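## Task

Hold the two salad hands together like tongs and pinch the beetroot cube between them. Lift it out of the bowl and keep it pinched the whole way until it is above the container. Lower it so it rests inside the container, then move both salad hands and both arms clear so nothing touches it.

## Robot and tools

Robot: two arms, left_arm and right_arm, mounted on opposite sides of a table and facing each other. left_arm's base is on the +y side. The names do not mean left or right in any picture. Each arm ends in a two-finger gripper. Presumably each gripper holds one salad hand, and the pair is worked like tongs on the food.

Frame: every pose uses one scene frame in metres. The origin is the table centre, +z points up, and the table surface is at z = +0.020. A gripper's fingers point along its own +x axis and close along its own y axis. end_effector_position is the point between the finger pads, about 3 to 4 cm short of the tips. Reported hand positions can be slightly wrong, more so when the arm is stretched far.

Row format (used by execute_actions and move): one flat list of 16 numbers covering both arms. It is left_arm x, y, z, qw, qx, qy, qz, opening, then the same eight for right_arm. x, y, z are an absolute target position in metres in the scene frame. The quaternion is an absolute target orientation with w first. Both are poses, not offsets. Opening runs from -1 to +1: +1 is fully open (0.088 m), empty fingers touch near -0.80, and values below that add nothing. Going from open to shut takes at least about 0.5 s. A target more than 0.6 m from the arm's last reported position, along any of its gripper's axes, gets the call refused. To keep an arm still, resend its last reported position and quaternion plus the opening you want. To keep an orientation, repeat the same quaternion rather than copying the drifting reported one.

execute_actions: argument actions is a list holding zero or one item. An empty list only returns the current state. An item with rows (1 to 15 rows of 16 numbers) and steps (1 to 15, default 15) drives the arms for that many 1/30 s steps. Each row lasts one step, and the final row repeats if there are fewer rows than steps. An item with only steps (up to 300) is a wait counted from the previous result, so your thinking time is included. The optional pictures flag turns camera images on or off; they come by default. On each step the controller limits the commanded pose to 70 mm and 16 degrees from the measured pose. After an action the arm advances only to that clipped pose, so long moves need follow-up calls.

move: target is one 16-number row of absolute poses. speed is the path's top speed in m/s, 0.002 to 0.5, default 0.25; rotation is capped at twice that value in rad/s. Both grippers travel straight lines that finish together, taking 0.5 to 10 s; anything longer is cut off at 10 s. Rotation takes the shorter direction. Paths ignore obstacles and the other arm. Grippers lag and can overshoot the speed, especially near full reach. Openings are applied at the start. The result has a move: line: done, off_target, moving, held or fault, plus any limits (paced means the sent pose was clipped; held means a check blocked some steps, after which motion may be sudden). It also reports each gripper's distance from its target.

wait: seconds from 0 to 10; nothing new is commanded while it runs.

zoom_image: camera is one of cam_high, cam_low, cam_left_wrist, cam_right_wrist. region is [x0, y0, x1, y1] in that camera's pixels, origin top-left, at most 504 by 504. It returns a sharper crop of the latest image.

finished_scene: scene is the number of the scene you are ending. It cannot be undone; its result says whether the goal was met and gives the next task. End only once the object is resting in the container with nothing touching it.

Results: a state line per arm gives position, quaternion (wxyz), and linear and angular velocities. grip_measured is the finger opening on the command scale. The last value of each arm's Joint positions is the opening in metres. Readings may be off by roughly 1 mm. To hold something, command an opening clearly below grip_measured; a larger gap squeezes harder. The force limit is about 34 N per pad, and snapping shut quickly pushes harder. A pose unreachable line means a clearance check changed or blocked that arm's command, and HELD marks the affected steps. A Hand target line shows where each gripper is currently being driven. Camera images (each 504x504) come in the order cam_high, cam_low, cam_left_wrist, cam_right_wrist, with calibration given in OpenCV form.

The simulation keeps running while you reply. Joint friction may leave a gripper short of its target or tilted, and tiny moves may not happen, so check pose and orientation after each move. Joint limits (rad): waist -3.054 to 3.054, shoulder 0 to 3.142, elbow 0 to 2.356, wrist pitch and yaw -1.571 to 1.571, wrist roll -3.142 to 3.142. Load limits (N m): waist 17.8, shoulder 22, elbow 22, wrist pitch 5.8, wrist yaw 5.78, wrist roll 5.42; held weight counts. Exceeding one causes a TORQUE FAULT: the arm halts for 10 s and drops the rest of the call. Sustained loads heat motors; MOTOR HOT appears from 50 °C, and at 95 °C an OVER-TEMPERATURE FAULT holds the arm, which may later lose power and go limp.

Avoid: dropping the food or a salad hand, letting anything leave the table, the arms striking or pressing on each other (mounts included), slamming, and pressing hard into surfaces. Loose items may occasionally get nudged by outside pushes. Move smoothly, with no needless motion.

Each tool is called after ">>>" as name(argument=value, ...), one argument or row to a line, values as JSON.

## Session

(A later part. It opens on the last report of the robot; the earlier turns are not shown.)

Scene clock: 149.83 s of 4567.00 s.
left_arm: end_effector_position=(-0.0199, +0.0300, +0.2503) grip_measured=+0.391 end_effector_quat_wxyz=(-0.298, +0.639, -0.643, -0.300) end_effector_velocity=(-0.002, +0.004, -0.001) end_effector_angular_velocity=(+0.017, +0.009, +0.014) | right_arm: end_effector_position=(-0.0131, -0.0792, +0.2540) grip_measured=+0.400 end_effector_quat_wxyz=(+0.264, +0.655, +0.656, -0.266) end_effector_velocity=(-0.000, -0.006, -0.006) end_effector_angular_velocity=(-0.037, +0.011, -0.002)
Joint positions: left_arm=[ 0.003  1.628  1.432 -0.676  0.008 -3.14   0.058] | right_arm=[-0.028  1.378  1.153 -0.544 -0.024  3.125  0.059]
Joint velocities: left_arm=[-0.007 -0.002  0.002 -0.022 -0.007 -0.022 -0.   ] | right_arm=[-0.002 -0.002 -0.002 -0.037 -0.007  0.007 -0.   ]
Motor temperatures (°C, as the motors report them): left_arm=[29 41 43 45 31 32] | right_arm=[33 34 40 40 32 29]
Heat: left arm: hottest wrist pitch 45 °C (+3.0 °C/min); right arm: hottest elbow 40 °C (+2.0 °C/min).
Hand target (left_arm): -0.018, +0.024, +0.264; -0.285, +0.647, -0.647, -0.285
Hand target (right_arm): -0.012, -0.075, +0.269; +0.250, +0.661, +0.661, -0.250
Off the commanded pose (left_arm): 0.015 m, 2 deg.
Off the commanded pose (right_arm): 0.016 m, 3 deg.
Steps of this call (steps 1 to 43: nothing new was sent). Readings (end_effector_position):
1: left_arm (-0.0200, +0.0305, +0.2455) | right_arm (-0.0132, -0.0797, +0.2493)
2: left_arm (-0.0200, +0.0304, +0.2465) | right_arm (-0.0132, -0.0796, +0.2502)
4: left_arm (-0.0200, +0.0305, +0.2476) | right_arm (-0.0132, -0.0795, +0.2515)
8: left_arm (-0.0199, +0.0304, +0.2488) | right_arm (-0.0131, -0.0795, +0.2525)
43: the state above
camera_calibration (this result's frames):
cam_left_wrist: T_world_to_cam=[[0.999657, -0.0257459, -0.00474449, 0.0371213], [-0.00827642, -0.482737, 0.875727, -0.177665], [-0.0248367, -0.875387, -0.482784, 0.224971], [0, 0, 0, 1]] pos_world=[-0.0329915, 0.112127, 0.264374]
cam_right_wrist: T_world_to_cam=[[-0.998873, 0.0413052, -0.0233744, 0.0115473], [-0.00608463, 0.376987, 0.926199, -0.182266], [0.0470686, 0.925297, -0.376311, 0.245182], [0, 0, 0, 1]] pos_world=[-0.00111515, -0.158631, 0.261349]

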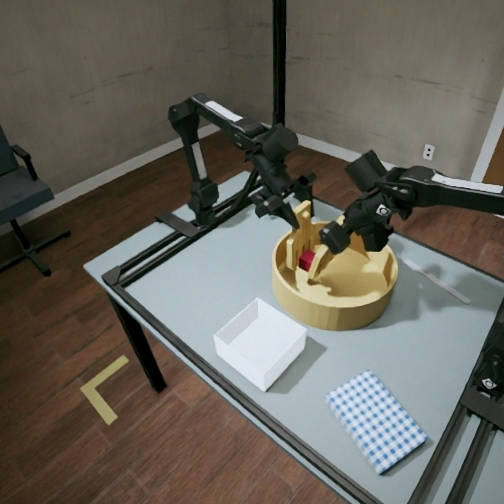

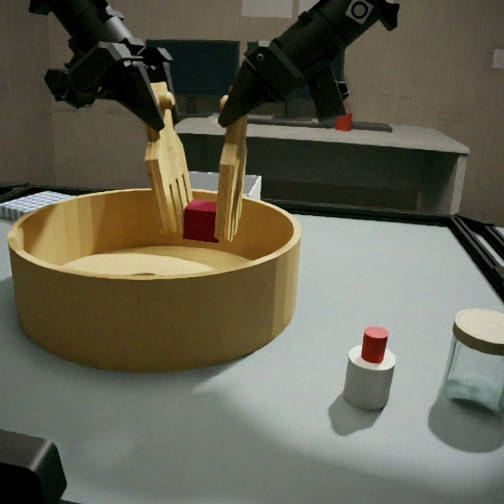

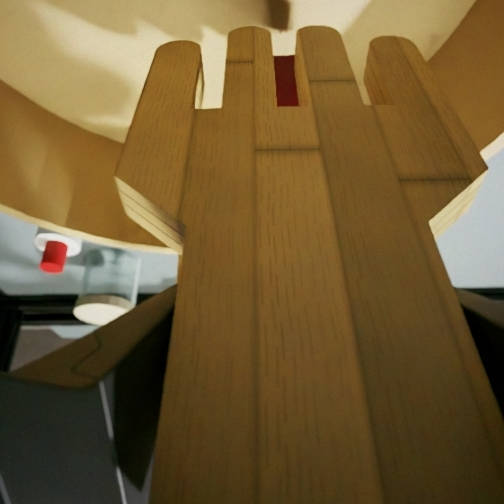

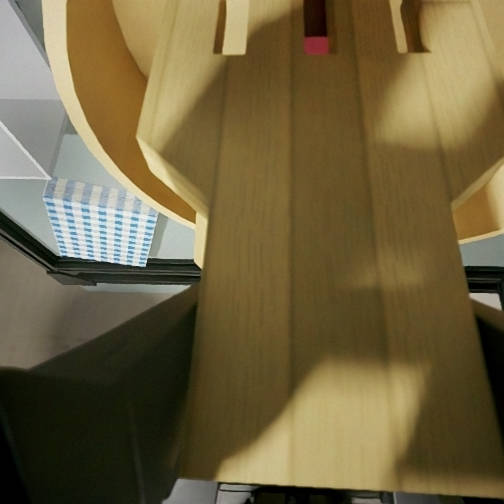

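>>> execute_actions(
  actions=[
    {"rows":[[-0.018,0.024,0.270,0.285,-0.647,0.647,0.285,-1,-0.012,-0.075,0.275,-0.25,-0.661,-0.661,0.25,-1],[-0.018,0.024,0.274,0.285,-0.647,0.647,0.285,-1,-0.012,-0.075,0.279,-0.25,-0.661,-0.661,0.25,-1],[-0.018,0.024,0.278,0.285,-0.647,0.647,0.285,-1,-0.012,-0.075,0.283,-0.25,-0.661,-0.661,0.25,-1],[-0.018,0.024,0.282,0.285,-0.647,0.647,0.285,-1,-0.012,-0.075,0.287,-0.25,-0.661,-0.661,0.25,-1],[-0.018,0.024,0.286,0.285,-0.647,0.647,0.285,-1,-0.012,-0.075,0.291,-0.25,-0.661,-0.661,0.25,-1],[-0.018,0.024,0.290,0.285,-0.647,0.647,0.285,-1,-0.012,-0.075,0.295,-0.25,-0.661,-0.661,0.25,-1],[-0.018,0.024,0.294,0.285,-0.647,0.647,0.285,-1,-0.012,-0.075,0.299,-0.25,-0.661,-0.661,0.25,-1],[-0.018,0.024,0.298,0.285,-0.647,0.647,0.285,-1,-0.012,-0.075,0.303,-0.25,-0.661,-0.661,0.25,-1],[-0.018,0.024,0.302,0.285,-0.647,0.647,0.285,-1,-0.012,-0.075,0.307,-0.25,-0.661,-0.661,0.25,-1],[-0.018,0.024,0.306,0.285,-0.647,0.647,0.285,-1,-0.012,-0.075,0.311,-0.25,-0.661,-0.661,0.25,-1]],"steps":15},
  ],
)

>>> execute_actions(
  actions=[
    {"rows":[[-0.014,0.024,0.306,0.285,-0.647,0.647,0.285,-1,-0.008,-0.075,0.311,-0.25,-0.661,-0.661,0.25,-1],[-0.010,0.024,0.306,0.285,-0.647,0.647,0.285,-1,-0.004,-0.075,0.311,-0.25,-0.661,-0.661,0.25,-1],[-0.006,0.024,0.306,0.285,-0.647,0.647,0.285,-1,0,-0.075,0.311,-0.25,-0.661,-0.661,0.25,-1],[-0.002,0.024,0.306,0.285,-0.647,0.647,0.285,-1,0.004,-0.075,0.311,-0.25,-0.661,-0.661,0.25,-1],[0.002,0.024,0.306,0.285,-0.647,0.647,0.285,-1,0.008,-0.075,0.311,-0.25,-0.661,-0.661,0.25,-1],[0.006,0.024,0.306,0.285,-0.647,0.647,0.285,-1,0.012,-0.075,0.311,-0.25,-0.661,-0.661,0.25,-1],[0.010,0.024,0.306,0.285,-0.647,0.647,0.285,-1,0.016,-0.075,0.311,-0.25,-0.661,-0.661,0.25,-1],[0.014,0.024,0.306,0.285,-0.647,0.647,0.285,-1,0.020,-0.075,0.311,-0.25,-0.661,-0.661,0.25,-1],[0.018,0.024,0.306,0.285,-0.647,0.647,0.285,-1,0.024,-0.075,0.311,-0.25,-0.661,-0.661,0.25,-1],[0.022,0.024,0.306,0.285,-0.647,0.647,0.285,-1,0.028,-0.075,0.311,-0.25,-0.661,-0.661,0.25,-1]],"steps":15},
  ],
)

Scene clock: 151.63 s of 4567.00 s.
left_arm: end_effector_position=(-0.0196, +0.0307, +0.2946) grip_measured=+0.391 end_effector_quat_wxyz=(-0.293, +0.642, -0.645, -0.295) end_effector_velocity=(-0.002, -0.005, +0.037) end_effector_angular_velocity=(-0.017, +0.010, -0.002) | right_arm: end_effector_position=(-0.0130, -0.0805, +0.2987) grip_measured=+0.400 end_effector_quat_wxyz=(+0.258, +0.657, +0.659, -0.260) end_effector_velocity=(-0.000, +0.001, +0.037) end_effector_angular_velocity=(+0.012, -0.011, +0.018)
Joint positions: left_arm=[ 0.003  1.637  1.611 -0.832  0.007 -3.14   0.058] | right_arm=[-0.028  1.379  1.322 -0.695 -0.023  3.125  0.059]
Joint velocities: left_arm=[-0.002  0.037  0.178 -0.125  0.007 -0.007 -0.   ] | right_arm=[-0.002  0.022  0.159 -0.125 -0.007 -0.022 -0.001]
Motor temperatures (°C, as the motors report them): left_arm=[29 41 43 45 31 32] | right_arm=[33 34 41 41 32 29]
Heat: left arm: hottest wrist pitch 45 °C (+3.0 °C/min); right arm: hottest elbow 41 °C (+3.0 °C/min).
Hand target (left_arm): -0.018, +0.024, +0.306; -0.285, +0.647, -0.647, -0.285
Hand target (right_arm): -0.012, -0.075, +0.311; +0.250, +0.661, +0.661, -0.250
Off the commanded pose (left_arm): 0.013 m, 2 deg.
Off the commanded pose (right_arm): 0.014 m, 2 deg.
Steps of this call (steps 1 to 39: nothing new was sent; steps 40 to 54: all 15 steps of this action). Readings (end_effector_position):
40: left_arm (-0.0199, +0.0296, +0.2520) | right_arm (-0.0130, -0.0788, +0.2557)
41: left_arm (-0.0199, +0.0295, +0.2536) | right_arm (-0.0130, -0.0789, +0.2572)
43: left_arm (-0.0199, +0.0294, +0.2587) | right_arm (-0.0130, -0.0792, +0.2622)
47: left_arm (-0.0199, +0.0304, +0.2736) | right_arm (-0.0130, -0.0797, +0.2771)
54: the state above
camera_calibration (this result's frames):
cam_left_wrist: T_world_to_cam=[[0.999668, -0.0254692, -0.00378987, 0.0368419], [-0.00862817, -0.469994, 0.882628, -0.218566], [-0.024261, -0.882302, -0.470058, 0.243451], [0, 0, 0, 1]] pos_world=[-0.0328091, 0.113011, 0.307488]
cam_right_wrist: T_world_to_cam=[[-0.998849, 0.0417223, -0.0236763, 0.0127927], [-0.00702312, 0.361045, 0.932522, -0.226408], [0.0474552, 0.931615, -0.360336, 0.258979], [0, 0, 0, 1]] pos_world=[-0.00110205, -0.160059, 0.304752]

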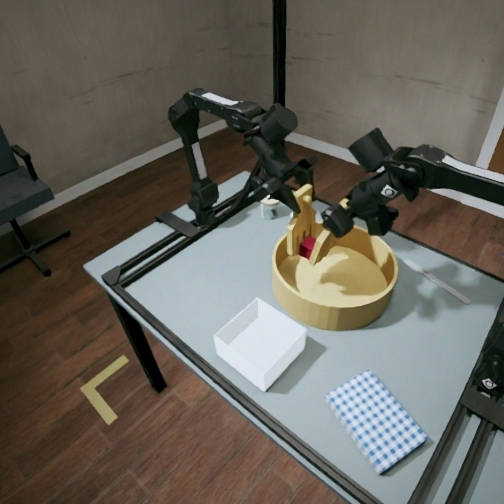

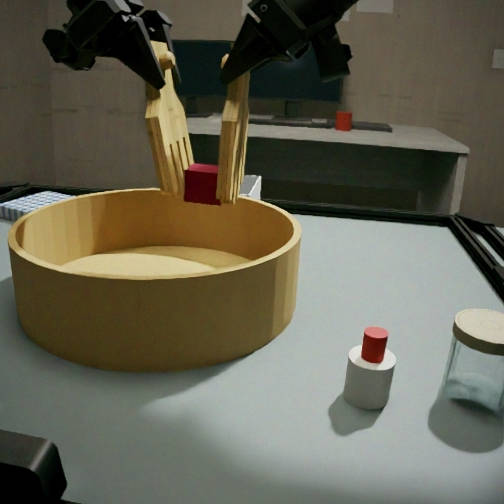

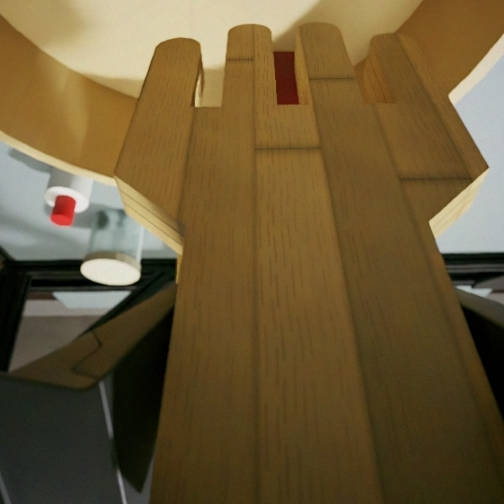

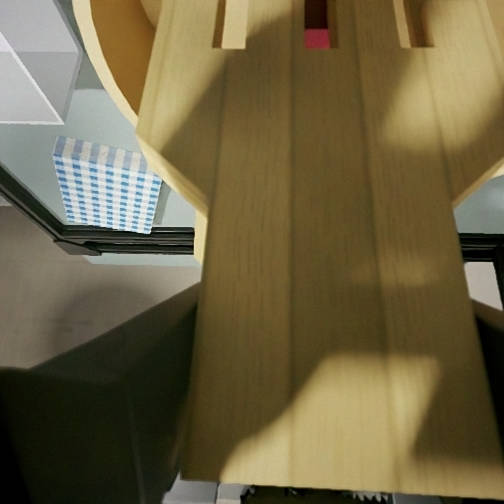

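Scene clock: 152.13 s of 4567.00 s.
left_arm: end_effector_position=(+0.0196, +0.0296, +0.2966) grip_measured=+0.391 end_effector_quat_wxyz=(-0.294, +0.645, -0.640, -0.296) end_effector_velocity=(+0.017, -0.003, +0.003) end_effector_angular_velocity=(-0.008, +0.016, -0.021) | right_arm: end_effector_position=(+0.0264, -0.0801, +0.3008) grip_measured=+0.400 end_effector_quat_wxyz=(+0.259, +0.661, +0.653, -0.262) end_effector_velocity=(+0.016, -0.002, -0.003) end_effector_angular_velocity=(-0.022, +0.043, +0.045)
Joint positions: left_arm=[ 0.117  1.656  1.642 -0.85   0.071 -3.058  0.058] | right_arm=[-0.167  1.399  1.351 -0.713 -0.112  3.035  0.059]
Joint velocities: left_arm=[ 0.061  0.017  0.027 -0.007  0.066  0.051 -0.   ] | right_arm=[-0.09   0.022  0.022 -0.037 -0.125 -0.066  0.   ]
Motor temperatures (°C, as the motors report them): left_arm=[29 41 44 45 31 32] | right_arm=[33 34 41 41 32 29]
Heat: left arm: hottest wrist pitch 45 °C (+3.0 °C/min); right arm: hottest elbow 41 °C (+3.0 °C/min).
Hand target (left_arm): +0.022, +0.024, +0.306; -0.285, +0.647, -0.647, -0.285
Hand target (right_arm): +0.028, -0.076, +0.311; +0.250, +0.662, +0.661, -0.251
Off the commanded pose (left_arm): 0.011 m, 2 deg.
Off the commanded pose (right_arm): 0.011 m, 2 deg.
Steps of this call (steps 1 to 15: all 15 steps of this action). Readings (end_effector_position):
1: left_arm (-0.0193, +0.0306, +0.2953) | right_arm (-0.0127, -0.0805, +0.2995)
2: left_arm (-0.0184, +0.0304, +0.2956) | right_arm (-0.0115, -0.0804, +0.3000)
4: left_arm (-0.0142, +0.0300, +0.2957) | right_arm (-0.0071, -0.0801, +0.3000)
8: left_arm (+0.0001, +0.0295, +0.2957) | right_arm (+0.0071, -0.0799, +0.3000)
15: the state above
camera_calibration (this result's frames):
cam_left_wrist: T_world_to_cam=[[0.999888, -0.0149151, 0.00109988, -0.00421958], [-0.00802847, -0.473261, 0.880886, -0.219923], [-0.0126179, -0.880796, -0.473327, 0.245041], [0, 0, 0, 1]] pos_world=[0.00554538, 0.111687, 0.309716]
cam_right_wrist: T_world_to_cam=[[-0.998143, 0.0541826, -0.0278383, 0.0544392], [-0.00614844, 0.365053, 0.930966, -0.227478], [0.0606047, 0.929409, -0.364042, 0.258091], [0, 0, 0, 1]] pos_world=[0.037298, -0.15978, 0.307246]

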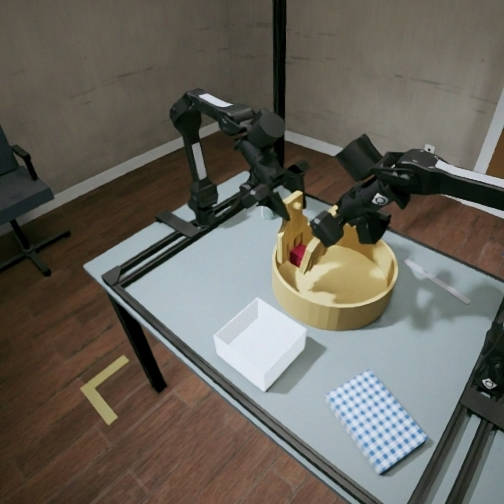

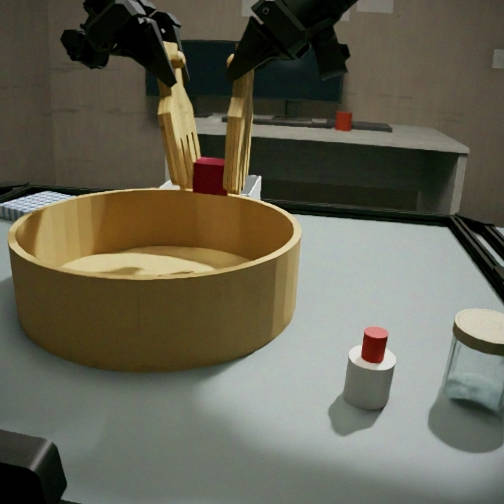

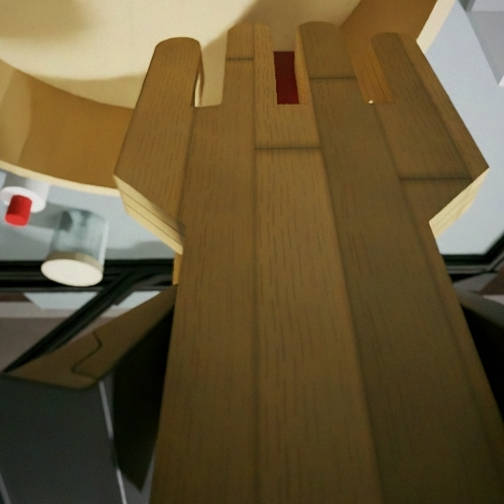

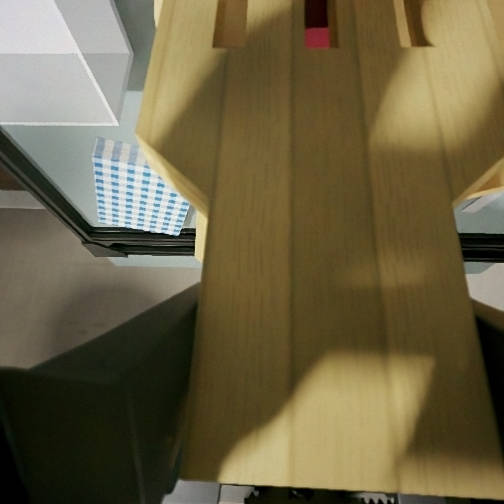

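>>> execute_actions(
  actions=[
    {"rows":[[0.027,0.024,0.306,0.285,-0.647,0.647,0.285,-1,0.033,-0.075,0.311,-0.25,-0.661,-0.661,0.25,-1],[0.033,0.025,0.306,0.285,-0.647,0.647,0.285,-1,0.039,-0.074,0.311,-0.25,-0.661,-0.661,0.25,-1],[0.039,0.025,0.306,0.285,-0.647,0.647,0.285,-1,0.045,-0.074,0.311,-0.25,-0.661,-0.661,0.25,-1],[0.045,0.026,0.306,0.285,-0.647,0.647,0.285,-1,0.051,-0.073,0.311,-0.25,-0.661,-0.661,0.25,-1],[0.051,0.026,0.306,0.285,-0.647,0.647,0.285,-1,0.057,-0.073,0.311,-0.25,-0.661,-0.661,0.25,-1],[0.057,0.027,0.306,0.285,-0.647,0.647,0.285,-1,0.063,-0.072,0.311,-0.25,-0.661,-0.661,0.25,-1],[0.063,0.027,0.306,0.285,-0.647,0.647,0.285,-1,0.069,-0.072,0.311,-0.25,-0.661,-0.661,0.25,-1],[0.069,0.028,0.306,0.285,-0.647,0.647,0.285,-1,0.075,-0.071,0.311,-0.25,-0.661,-0.661,0.25,-1],[0.075,0.028,0.306,0.285,-0.647,0.647,0.285,-1,0.081,-0.071,0.311,-0.25,-0.661,-0.661,0.25,-1],[0.081,0.029,0.306,0.285,-0.647,0.647,0.285,-1,0.087,-0.070,0.311,-0.25,-0.661,-0.661,0.25,-1],[0.087,0.029,0.306,0.285,-0.647,0.647,0.285,-1,0.093,-0.070,0.311,-0.25,-0.661,-0.661,0.25,-1],[0.092,0.030,0.306,0.285,-0.647,0.647,0.285,-1,0.098,-0.069,0.311,-0.25,-0.661,-0.661,0.25,-1]],"steps":15},
  ],
  pictures=false,
)

>>> execute_actions(
  actions=[
    {"rows":[[0.097,0.030,0.306,0.285,-0.647,0.647,0.285,-1,0.103,-0.069,0.311,-0.25,-0.661,-0.661,0.25,-1],[0.103,0.031,0.306,0.285,-0.647,0.647,0.285,-1,0.109,-0.068,0.311,-0.25,-0.661,-0.661,0.25,-1],[0.109,0.031,0.306,0.285,-0.647,0.647,0.285,-1,0.115,-0.068,0.311,-0.25,-0.661,-0.661,0.25,-1],[0.115,0.032,0.306,0.285,-0.647,0.647,0.285,-1,0.121,-0.067,0.311,-0.25,-0.661,-0.661,0.25,-1],[0.121,0.032,0.306,0.285,-0.647,0.647,0.285,-1,0.127,-0.067,0.311,-0.25,-0.661,-0.661,0.25,-1],[0.127,0.033,0.306,0.285,-0.647,0.647,0.285,-1,0.133,-0.066,0.311,-0.25,-0.661,-0.661,0.25,-1],[0.133,0.033,0.306,0.285,-0.647,0.647,0.285,-1,0.139,-0.066,0.311,-0.25,-0.661,-0.661,0.25,-1],[0.139,0.034,0.306,0.285,-0.647,0.647,0.285,-1,0.145,-0.065,0.311,-0.25,-0.661,-0.661,0.25,-1],[0.145,0.034,0.306,0.285,-0.647,0.647,0.285,-1,0.151,-0.065,0.311,-0.25,-0.661,-0.661,0.25,-1],[0.151,0.035,0.306,0.285,-0.647,0.647,0.285,-1,0.157,-0.064,0.311,-0.25,-0.661,-0.661,0.25,-1],[0.157,0.035,0.306,0.285,-0.647,0.647,0.285,-1,0.163,-0.064,0.311,-0.25,-0.661,-0.661,0.25,-1],[0.162,0.036,0.306,0.285,-0.647,0.647,0.285,-1,0.168,-0.063,0.311,-0.25,-0.661,-0.661,0.25,-1]],"steps":15},
  ],
)

>>> execute_actions(
  actions=[
    {"rows":[[0.167,0.036,0.304,0.285,-0.647,0.647,0.285,-1,0.173,-0.063,0.309,-0.25,-0.661,-0.661,0.25,-1],[0.173,0.037,0.302,0.285,-0.647,0.647,0.285,-1,0.179,-0.062,0.307,-0.25,-0.661,-0.661,0.25,-1],[0.179,0.037,0.300,0.285,-0.647,0.647,0.285,-1,0.185,-0.062,0.305,-0.25,-0.661,-0.661,0.25,-1],[0.185,0.038,0.298,0.285,-0.647,0.647,0.285,-1,0.191,-0.061,0.303,-0.25,-0.661,-0.661,0.25,-1],[0.191,0.038,0.296,0.285,-0.647,0.647,0.285,-1,0.197,-0.061,0.301,-0.25,-0.661,-0.661,0.25,-1],[0.197,0.039,0.294,0.285,-0.647,0.647,0.285,-1,0.203,-0.060,0.299,-0.25,-0.661,-0.661,0.25,-1],[0.203,0.039,0.292,0.285,-0.647,0.647,0.285,-1,0.209,-0.060,0.297,-0.25,-0.661,-0.661,0.25,-1],[0.209,0.040,0.290,0.285,-0.647,0.647,0.285,-1,0.215,-0.059,0.295,-0.25,-0.661,-0.661,0.25,-1],[0.215,0.040,0.288,0.285,-0.647,0.647,0.285,-1,0.221,-0.059,0.293,-0.25,-0.661,-0.661,0.25,-1],[0.221,0.041,0.286,0.285,-0.647,0.647,0.285,-1,0.227,-0.058,0.291,-0.25,-0.661,-0.661,0.25,-1],[0.227,0.041,0.284,0.285,-0.647,0.647,0.285,-1,0.233,-0.058,0.289,-0.25,-0.661,-0.661,0.25,-1],[0.230,0.041,0.282,0.285,-0.647,0.647,0.285,-1,0.236,-0.058,0.287,-0.25,-0.661,-0.661,0.25,-1]],"steps":15},
  ],
)

Scene clock: 155.07 s of 4567.00 s.
left_arm: end_effector_position=(+0.0856, +0.0345, +0.2973) grip_measured=+0.391 end_effector_quat_wxyz=(-0.291, +0.648, -0.638, -0.296) end_effector_velocity=(+0.088, +0.009, -0.003) end_effector_angular_velocity=(+0.018, +0.017, +0.042) | right_arm: end_effector_position=(+0.0925, -0.0749, +0.3019) grip_measured=+0.400 end_effector_quat_wxyz=(+0.256, +0.665, +0.652, -0.261) end_effector_velocity=(+0.085, +0.010, -0.005) end_effector_angular_velocity=(-0.015, +0.010, -0.002)
Joint positions: left_arm=[ 0.31   1.693  1.686 -0.872  0.192 -2.916  0.058] | right_arm=[-0.385  1.487  1.432 -0.728 -0.265  2.887  0.059]
Joint velocities: left_arm=[ 0.247  0.09   0.105 -0.066  0.139  0.154  0.   ] | right_arm=[-0.256  0.173  0.159 -0.051 -0.183 -0.183 -0.   ]
Motor temperatures (°C, as the motors report them): left_arm=[29 41 44 45 31 32] | right_arm=[33 34 41 41 32 29]
Heat: left arm: hottest wrist pitch 45 °C (+3.0 °C/min); right arm: hottest elbow 41 °C (+3.0 °C/min).
Hand target (left_arm): +0.092, +0.030, +0.306; -0.284, +0.648, -0.647, -0.284
Hand target (right_arm): +0.098, -0.070, +0.311; +0.249, +0.662, +0.661, -0.250
Off the commanded pose (left_arm): 0.012 m, 2 deg.
Off the commanded pose (right_arm): 0.012 m, 2 deg.
Steps of this call (steps 1 to 73: nothing new was sent; steps 74 to 88: all 15 steps of this action). Readings (end_effector_position):
74: left_arm (+0.0209, +0.0288, +0.2978) | right_arm (+0.0279, -0.0794, +0.3021)
75: left_arm (+0.0217, +0.0289, +0.2978) | right_arm (+0.0290, -0.0793, +0.3021)
77: left_arm (+0.0272, +0.0293, +0.2976) | right_arm (+0.0347, -0.0788, +0.3021)
81: left_arm (+0.0483, +0.0311, +0.2976) | right_arm (+0.0556, -0.0774, +0.3019)
88: the state above

Scene clock: 155.57 s of 4567.00 s.
left_arm: end_effector_position=(+0.1559, +0.0408, +0.2977) grip_measured=+0.391 end_effector_quat_wxyz=(-0.289, +0.650, -0.638, -0.296) end_effector_velocity=(+0.088, +0.006, -0.007) end_effector_angular_velocity=(+0.024, +0.046, +0.032) | right_arm: end_effector_position=(+0.1628, -0.0696, +0.3022) grip_measured=+0.400 end_effector_quat_wxyz=(+0.254, +0.666, +0.651, -0.261) end_effector_velocity=(+0.086, +0.010, -0.007) end_effector_angular_velocity=(-0.021, +0.034, +0.001)
Joint positions: left_arm=[ 0.501  1.788  1.806 -0.93   0.311 -2.767  0.058] | right_arm=[-0.577  1.637  1.589 -0.779 -0.398  2.746  0.059]
Joint velocities: left_arm=[ 0.222  0.183  0.222 -0.125  0.139  0.139 -0.   ] | right_arm=[-0.208  0.247  0.261 -0.11  -0.154 -0.154  0.   ]
Motor temperatures (°C, as the motors report them): left_arm=[29 41 44 45 31 32] | right_arm=[33 34 41 41 32 29]
Heat: left arm: hottest wrist pitch 45 °C (+3.0 °C/min); right arm: hottest elbow 41 °C (+3.0 °C/min).
Hand target (left_arm): +0.162, +0.036, +0.306; -0.284, +0.648, -0.647, -0.284
Hand target (right_arm): +0.168, -0.064, +0.311; +0.249, +0.662, +0.661, -0.250
Off the commanded pose (left_arm): 0.011 m, 2 deg.
Off the commanded pose (right_arm): 0.012 m, 2 deg.
Steps of this call (steps 1 to 15: all 15 steps of this action). Readings (end_effector_position):
1: left_arm (+0.0878, +0.0345, +0.2975) | right_arm (+0.0947, -0.0745, +0.3018)
2: left_arm (+0.0900, +0.0345, +0.2974) | right_arm (+0.0970, -0.0742, +0.3019)
4: left_arm (+0.0958, +0.0351, +0.2976) | right_arm (+0.1031, -0.0734, +0.3020)
8: left_arm (+0.1173, +0.0373, +0.2980) | right_arm (+0.1245, -0.0720, +0.3023)
15: the state above
camera_calibration (this result's frames):
cam_left_wrist: T_world_to_cam=[[0.999994, -0.0033015, -0.000770011, -0.140193], [-0.000858376, -0.466315, 0.884618, -0.216972], [-0.00327963, -0.884613, -0.466315, 0.25378], [0, 0, 0, 1]] pos_world=[0.140838, 0.122857, 0.310171]
cam_right_wrist: T_world_to_cam=[[-0.997525, 0.065745, -0.0249351, 0.189861], [0.0000714827, 0.35557, 0.93465, -0.234572], [0.0703148, 0.932335, -0.354694, 0.236364], [0, 0, 0, 1]] pos_world=[0.172788, -0.149446, 0.307814]

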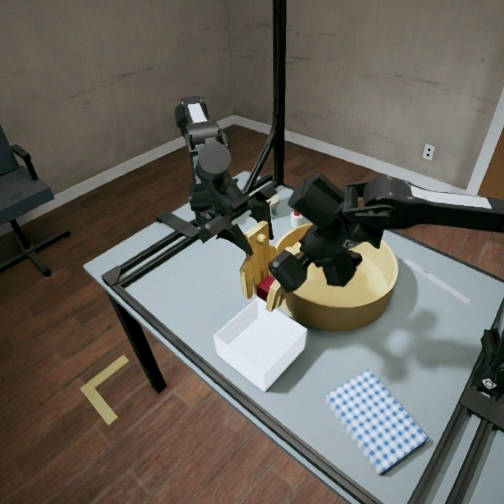

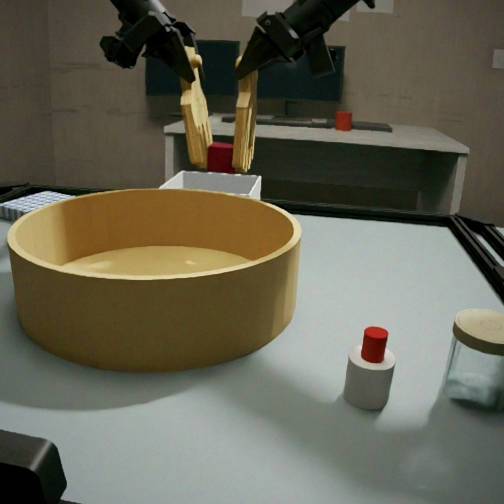

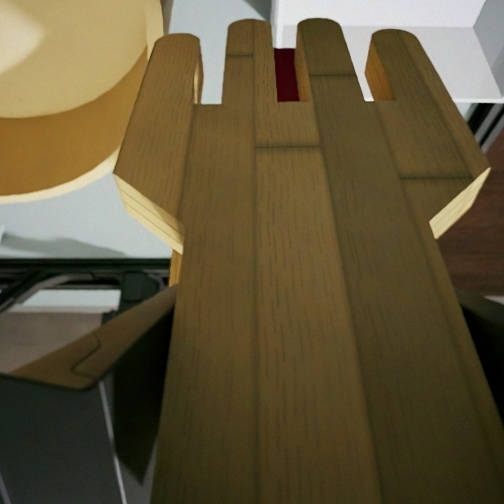

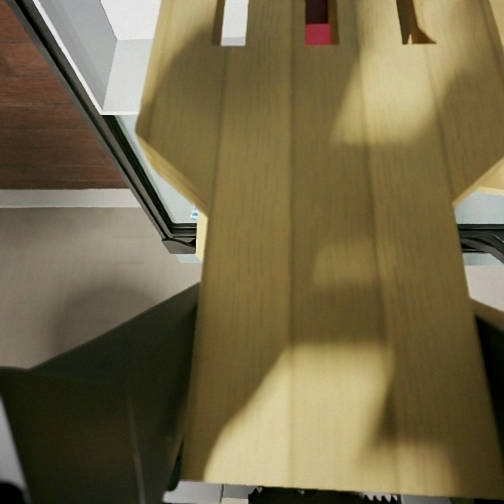

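Scene clock: 156.07 s of 4567.00 s.
left_arm: end_effector_position=(+0.2239, +0.0460, +0.2766) grip_measured=+0.391 end_effector_quat_wxyz=(-0.288, +0.649, -0.639, -0.297) end_effector_velocity=(+0.082, +0.003, -0.048) end_effector_angular_velocity=(+0.055, +0.015, -0.009) | right_arm: end_effector_position=(+0.2298, -0.0640, +0.2811) grip_measured=+0.400 end_effector_quat_wxyz=(+0.252, +0.663, +0.654, -0.262) end_effector_velocity=(+0.070, +0.007, -0.046) end_effector_angular_velocity=(-0.050, +0.043, +0.040)
Joint positions: left_arm=[ 0.661  1.922  1.902 -0.943  0.41  -2.631  0.058] | right_arm=[-0.721  1.816  1.722 -0.789 -0.501  2.624  0.059]
Joint velocities: left_arm=[ 0.164  0.232  0.164 -0.051  0.081  0.168 -0.   ] | right_arm=[-0.134  0.256  0.183 -0.066 -0.11  -0.154  0.001]
Motor temperatures (°C, as the motors report them): left_arm=[29 41 44 45 31 32] | right_arm=[33 34 41 41 32 29]
Heat: left arm: hottest wrist pitch 45 °C (+2.0 °C/min); right arm: hottest elbow 41 °C (+3.0 °C/min).
Hand target (left_arm): +0.230, +0.041, +0.282; -0.284, +0.648, -0.647, -0.284
Hand target (right_arm): +0.236, -0.059, +0.286; +0.250, +0.662, +0.661, -0.250
Off the commanded pose (left_arm): 0.010 m, 2 deg.
Off the commanded pose (right_arm): 0.011 m, 2 deg.
Steps of this call (steps 1 to 15: all 15 steps of this action). Readings (end_effector_position):
1: left_arm (+0.1584, +0.0409, +0.2973) | right_arm (+0.1652, -0.0692, +0.3017)
2: left_arm (+0.1603, +0.0410, +0.2969) | right_arm (+0.1673, -0.0688, +0.3013)
4: left_arm (+0.1663, +0.0416, +0.2955) | right_arm (+0.1735, -0.0679, +0.2999)
8: left_arm (+0.1871, +0.0436, +0.2898) | right_arm (+0.1943, -0.0665, +0.2942)
15: the state above
camera_calibration (this result's frames):
cam_left_wrist: T_world_to_cam=[[0.999971, -0.00521438, -0.0054932, -0.206825], [0.00243426, -0.46553, 0.885029, -0.196729], [-0.00717212, -0.885017, -0.465504, 0.249413], [0, 0, 0, 1]] pos_world=[0.209087, 0.128073, 0.289077]
cam_right_wrist: T_world_to_cam=[[-0.998013, 0.0603768, -0.0180197, 0.253623], [0.00459399, 0.354954, 0.934873, -0.21792], [0.0628407, 0.932932, -0.354526, 0.220682], [0, 0, 0, 1]] pos_world=[0.240252, -0.143843, 0.286536]

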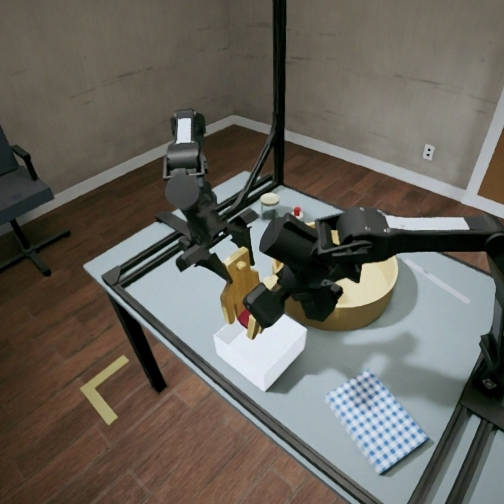

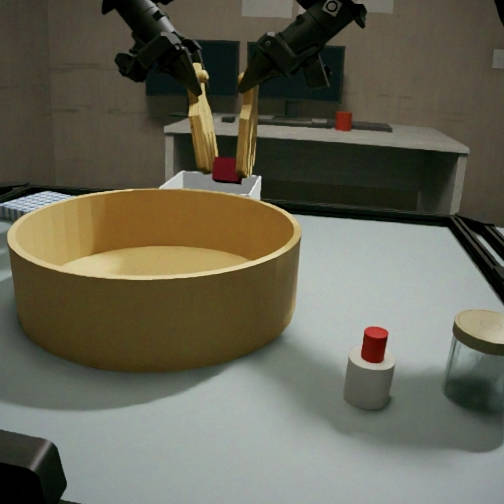

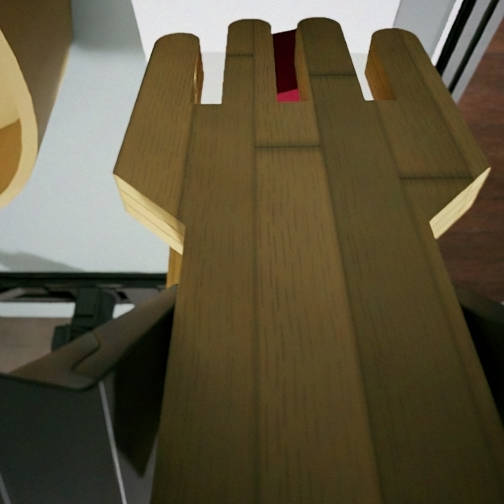

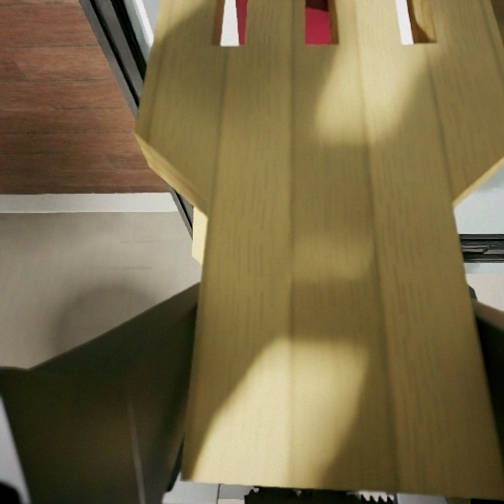

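>>> execute_actions(
  actions=[
    {"rows":[[0.230,0.041,0.280,0.285,-0.647,0.647,0.285,-1,0.236,-0.056,0.285,-0.25,-0.661,-0.661,0.25,-1],[0.230,0.042,0.278,0.285,-0.647,0.647,0.285,-1,0.236,-0.054,0.283,-0.25,-0.661,-0.661,0.25,-1],[0.230,0.044,0.276,0.285,-0.647,0.647,0.285,-1,0.236,-0.052,0.281,-0.25,-0.661,-0.661,0.25,-1],[0.230,0.046,0.274,0.285,-0.647,0.647,0.285,-1,0.236,-0.050,0.279,-0.25,-0.661,-0.661,0.25,-1],[0.230,0.048,0.271,0.285,-0.647,0.647,0.285,-1,0.236,-0.048,0.276,-0.25,-0.661,-0.661,0.25,-1],[0.230,0.050,0.268,0.285,-0.647,0.647,0.285,-1,0.236,-0.046,0.273,-0.25,-0.661,-0.661,0.25,-1],[0.230,0.052,0.265,0.285,-0.647,0.647,0.285,-1,0.236,-0.044,0.270,-0.25,-0.661,-0.661,0.25,-1],[0.230,0.053,0.262,0.285,-0.647,0.647,0.285,-1,0.236,-0.043,0.267,-0.25,-0.661,-0.661,0.25,-1],[0.230,0.053,0.259,0.285,-0.647,0.647,0.285,-1,0.236,-0.043,0.264,-0.25,-0.661,-0.661,0.25,-1],[0.230,0.053,0.256,0.285,-0.647,0.647,0.285,-1,0.236,-0.043,0.261,-0.25,-0.661,-0.661,0.25,-1]],"steps":15},
  ],
)

Scene clock: 157.57 s of 4567.00 s.
left_arm: end_effector_position=(+0.2317, +0.0505, +0.2480) grip_measured=+0.391 end_effector_quat_wxyz=(-0.289, +0.643, -0.644, -0.298) end_effector_velocity=(-0.004, +0.002, -0.022) end_effector_angular_velocity=(-0.021, +0.011, -0.004) | right_arm: end_effector_position=(+0.2358, -0.0453, +0.2645) grip_measured=+0.400 end_effector_quat_wxyz=(+0.250, +0.661, +0.662, -0.251) end_effector_velocity=(+0.004, +0.005, -0.039) end_effector_angular_velocity=(-0.028, +0.037, -0.003)
Joint positions: left_arm=[ 0.687  1.921  1.79  -0.853  0.435 -2.597  0.058] | right_arm=[-0.707  1.873  1.716 -0.705 -0.509  2.626  0.059]
Joint velocities: left_arm=[ 0.002 -0.037 -0.149  0.125  0.022 -0.007 -0.   ] | right_arm=[-0.002  0.042 -0.081  0.081 -0.007  0.007  0.   ]
Motor temperatures (°C, as the motors report them): left_arm=[29 41 44 45 31 32] | right_arm=[33 34 41 41 32 29]
Heat: left arm: hottest wrist pitch 45 °C (+2.0 °C/min); right arm: hottest elbow 41 °C (+3.0 °C/min).
Hand target (left_arm): +0.230, +0.053, +0.256; -0.285, +0.647, -0.647, -0.285
Hand target (right_arm): +0.236, -0.043, +0.261; +0.250, +0.661, +0.661, -0.250
Off the commanded pose (left_arm): 0.009 m, 2 deg.
Off the commanded pose (right_arm): 0.004 m, 0 deg.
Steps of this call (steps 1 to 30: nothing new was sent; steps 31 to 45: all 15 steps of this action). Readings (end_effector_position):
31: left_arm (+0.2279, +0.0437, +0.2784) | right_arm (+0.2337, -0.0604, +0.2825)
32: left_arm (+0.2280, +0.0436, +0.2782) | right_arm (+0.2340, -0.0600, +0.2823)
34: left_arm (+0.2287, +0.0426, +0.2784) | right_arm (+0.2353, -0.0583, +0.2816)
38: left_arm (+0.2302, +0.0457, +0.2685) | right_arm (+0.2367, -0.0510, +0.2778)
45: the state above
camera_calibration (this result's frames):
cam_left_wrist: T_world_to_cam=[[0.999742, -0.0187195, -0.0128432, -0.212167], [0.00257521, -0.468572, 0.883422, -0.16892], [-0.0225552, -0.883227, -0.468403, 0.244336], [0, 0, 0, 1]] pos_world=[0.218059, 0.132681, 0.26095]
cam_right_wrist: T_world_to_cam=[[-0.998788, 0.0421113, -0.0254849, 0.259499], [-0.00988862, 0.33553, 0.941978, -0.208476], [0.0482189, 0.941088, -0.334707, 0.195552], [0, 0, 0, 1]] pos_world=[0.247694, -0.125009, 0.268446]

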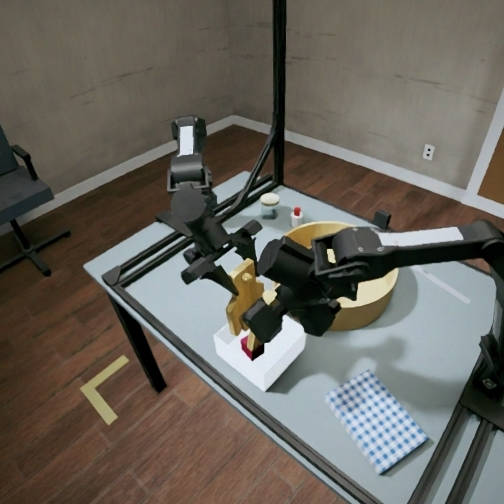

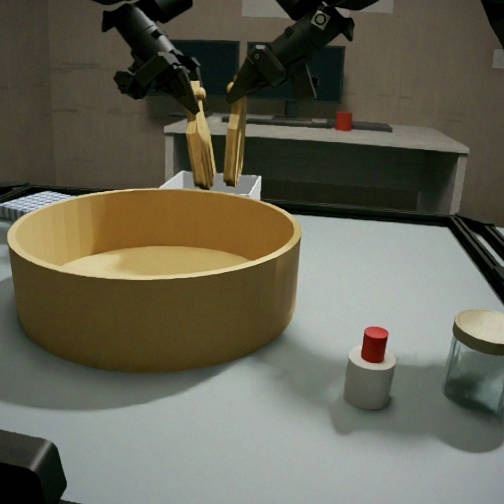

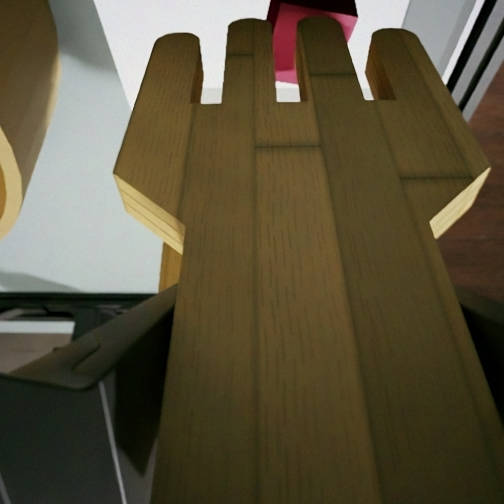

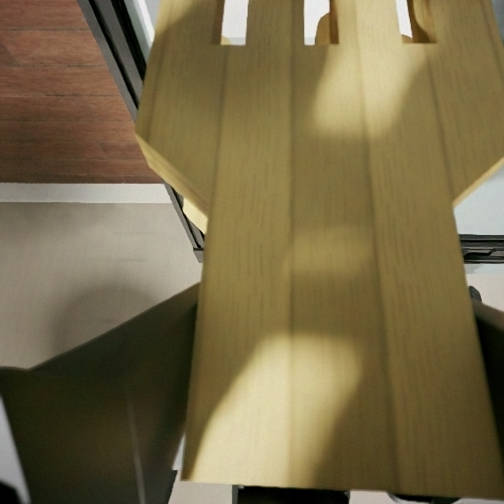

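>>> move(
  target=[0.18,0.17,0.30,0.285,-0.647,0.647,0.285,-1,0.18,-0.18,0.30,-0.25,-0.661,-0.661,0.25,-1],
)

Scene clock: 159.20 s of 4567.00 s.
left_arm: end_effector_position=(+0.1829, +0.1672, +0.2982) grip_measured=+0.391 end_effector_quat_wxyz=(-0.287, +0.647, -0.645, -0.288) end_effector_velocity=(-0.005, +0.005, +0.002) end_effector_angular_velocity=(+0.010, +0.006, +0.007) | right_arm: end_effector_position=(+0.1814, -0.1777, +0.2985) grip_measured=+0.400 end_effector_quat_wxyz=(+0.251, +0.660, +0.660, -0.255) end_effector_velocity=(-0.005, +0.001, +0.008) end_effector_angular_velocity=(+0.037, -0.014, +0.033)
Joint positions: left_arm=[ 0.819  1.485  1.493 -1.026  0.51  -2.474  0.058] | right_arm=[-0.877  1.404  1.368 -0.917 -0.61   2.47   0.059]
Joint velocities: left_arm=[-0.002 -0.017 -0.002 -0.022 -0.007 -0.007 -0.   ] | right_arm=[-0.002 -0.017 -0.002  0.007 -0.037 -0.022 -0.   ]
Motor temperatures (°C, as the motors report them): left_arm=[29 42 44 45 31 32] | right_arm=[33 34 41 41 32 29]
Heat: left arm: hottest wrist pitch 45 °C (+2.0 °C/min); right arm: hottest elbow 41 °C (+3.0 °C/min).
Hand target (left_arm): +0.180, +0.170, +0.300; -0.284, +0.647, -0.647, -0.285
Hand target (right_arm): +0.180, -0.180, +0.301; +0.249, +0.661, +0.662, -0.250
Off the commanded pose (left_arm): 0.004 m, 0 deg.
Off the commanded pose (right_arm): 0.003 m, 1 deg.
move: done
camera_calibration (this result's frames):
cam_left_wrist: T_world_to_cam=[[0.999803, -0.0198404, -0.000478477, -0.164094], [-0.0085389, -0.451807, 0.892075, -0.161722], [-0.0179153, -0.891895, -0.451888, 0.365455], [0, 0, 0, 1]] pos_world=[0.169228, 0.249625, 0.309334]
cam_right_wrist: T_world_to_cam=[[-0.998735, 0.0454977, -0.0213912, 0.210993], [-0.00452274, 0.342448, 0.939526, -0.195617], [0.0500717, 0.938434, -0.341809, 0.335444], [0, 0, 0, 1]] pos_world=[0.193045, -0.257403, 0.302958]

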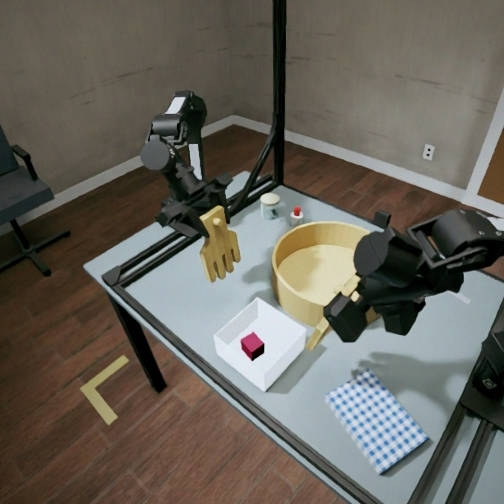

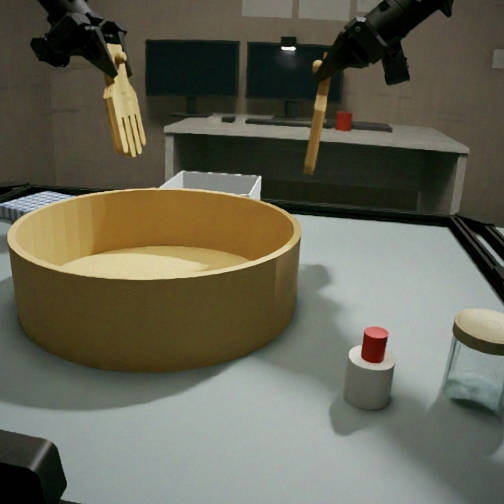

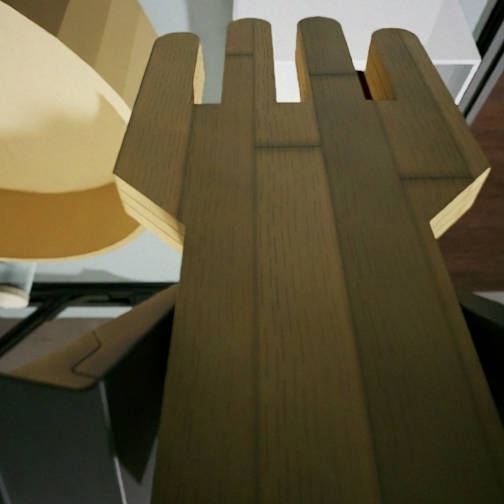

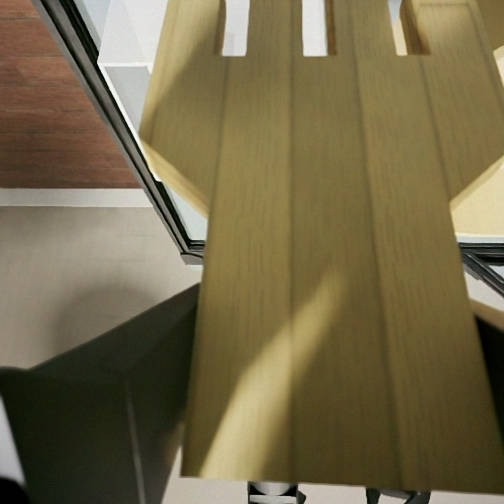

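The cube slipped out of the salad hands while over the container, so it dropped in rather than being set down. It is resting inside.

>>> finished_scene(
  scene=1,
)

The scene is finished: the task was done.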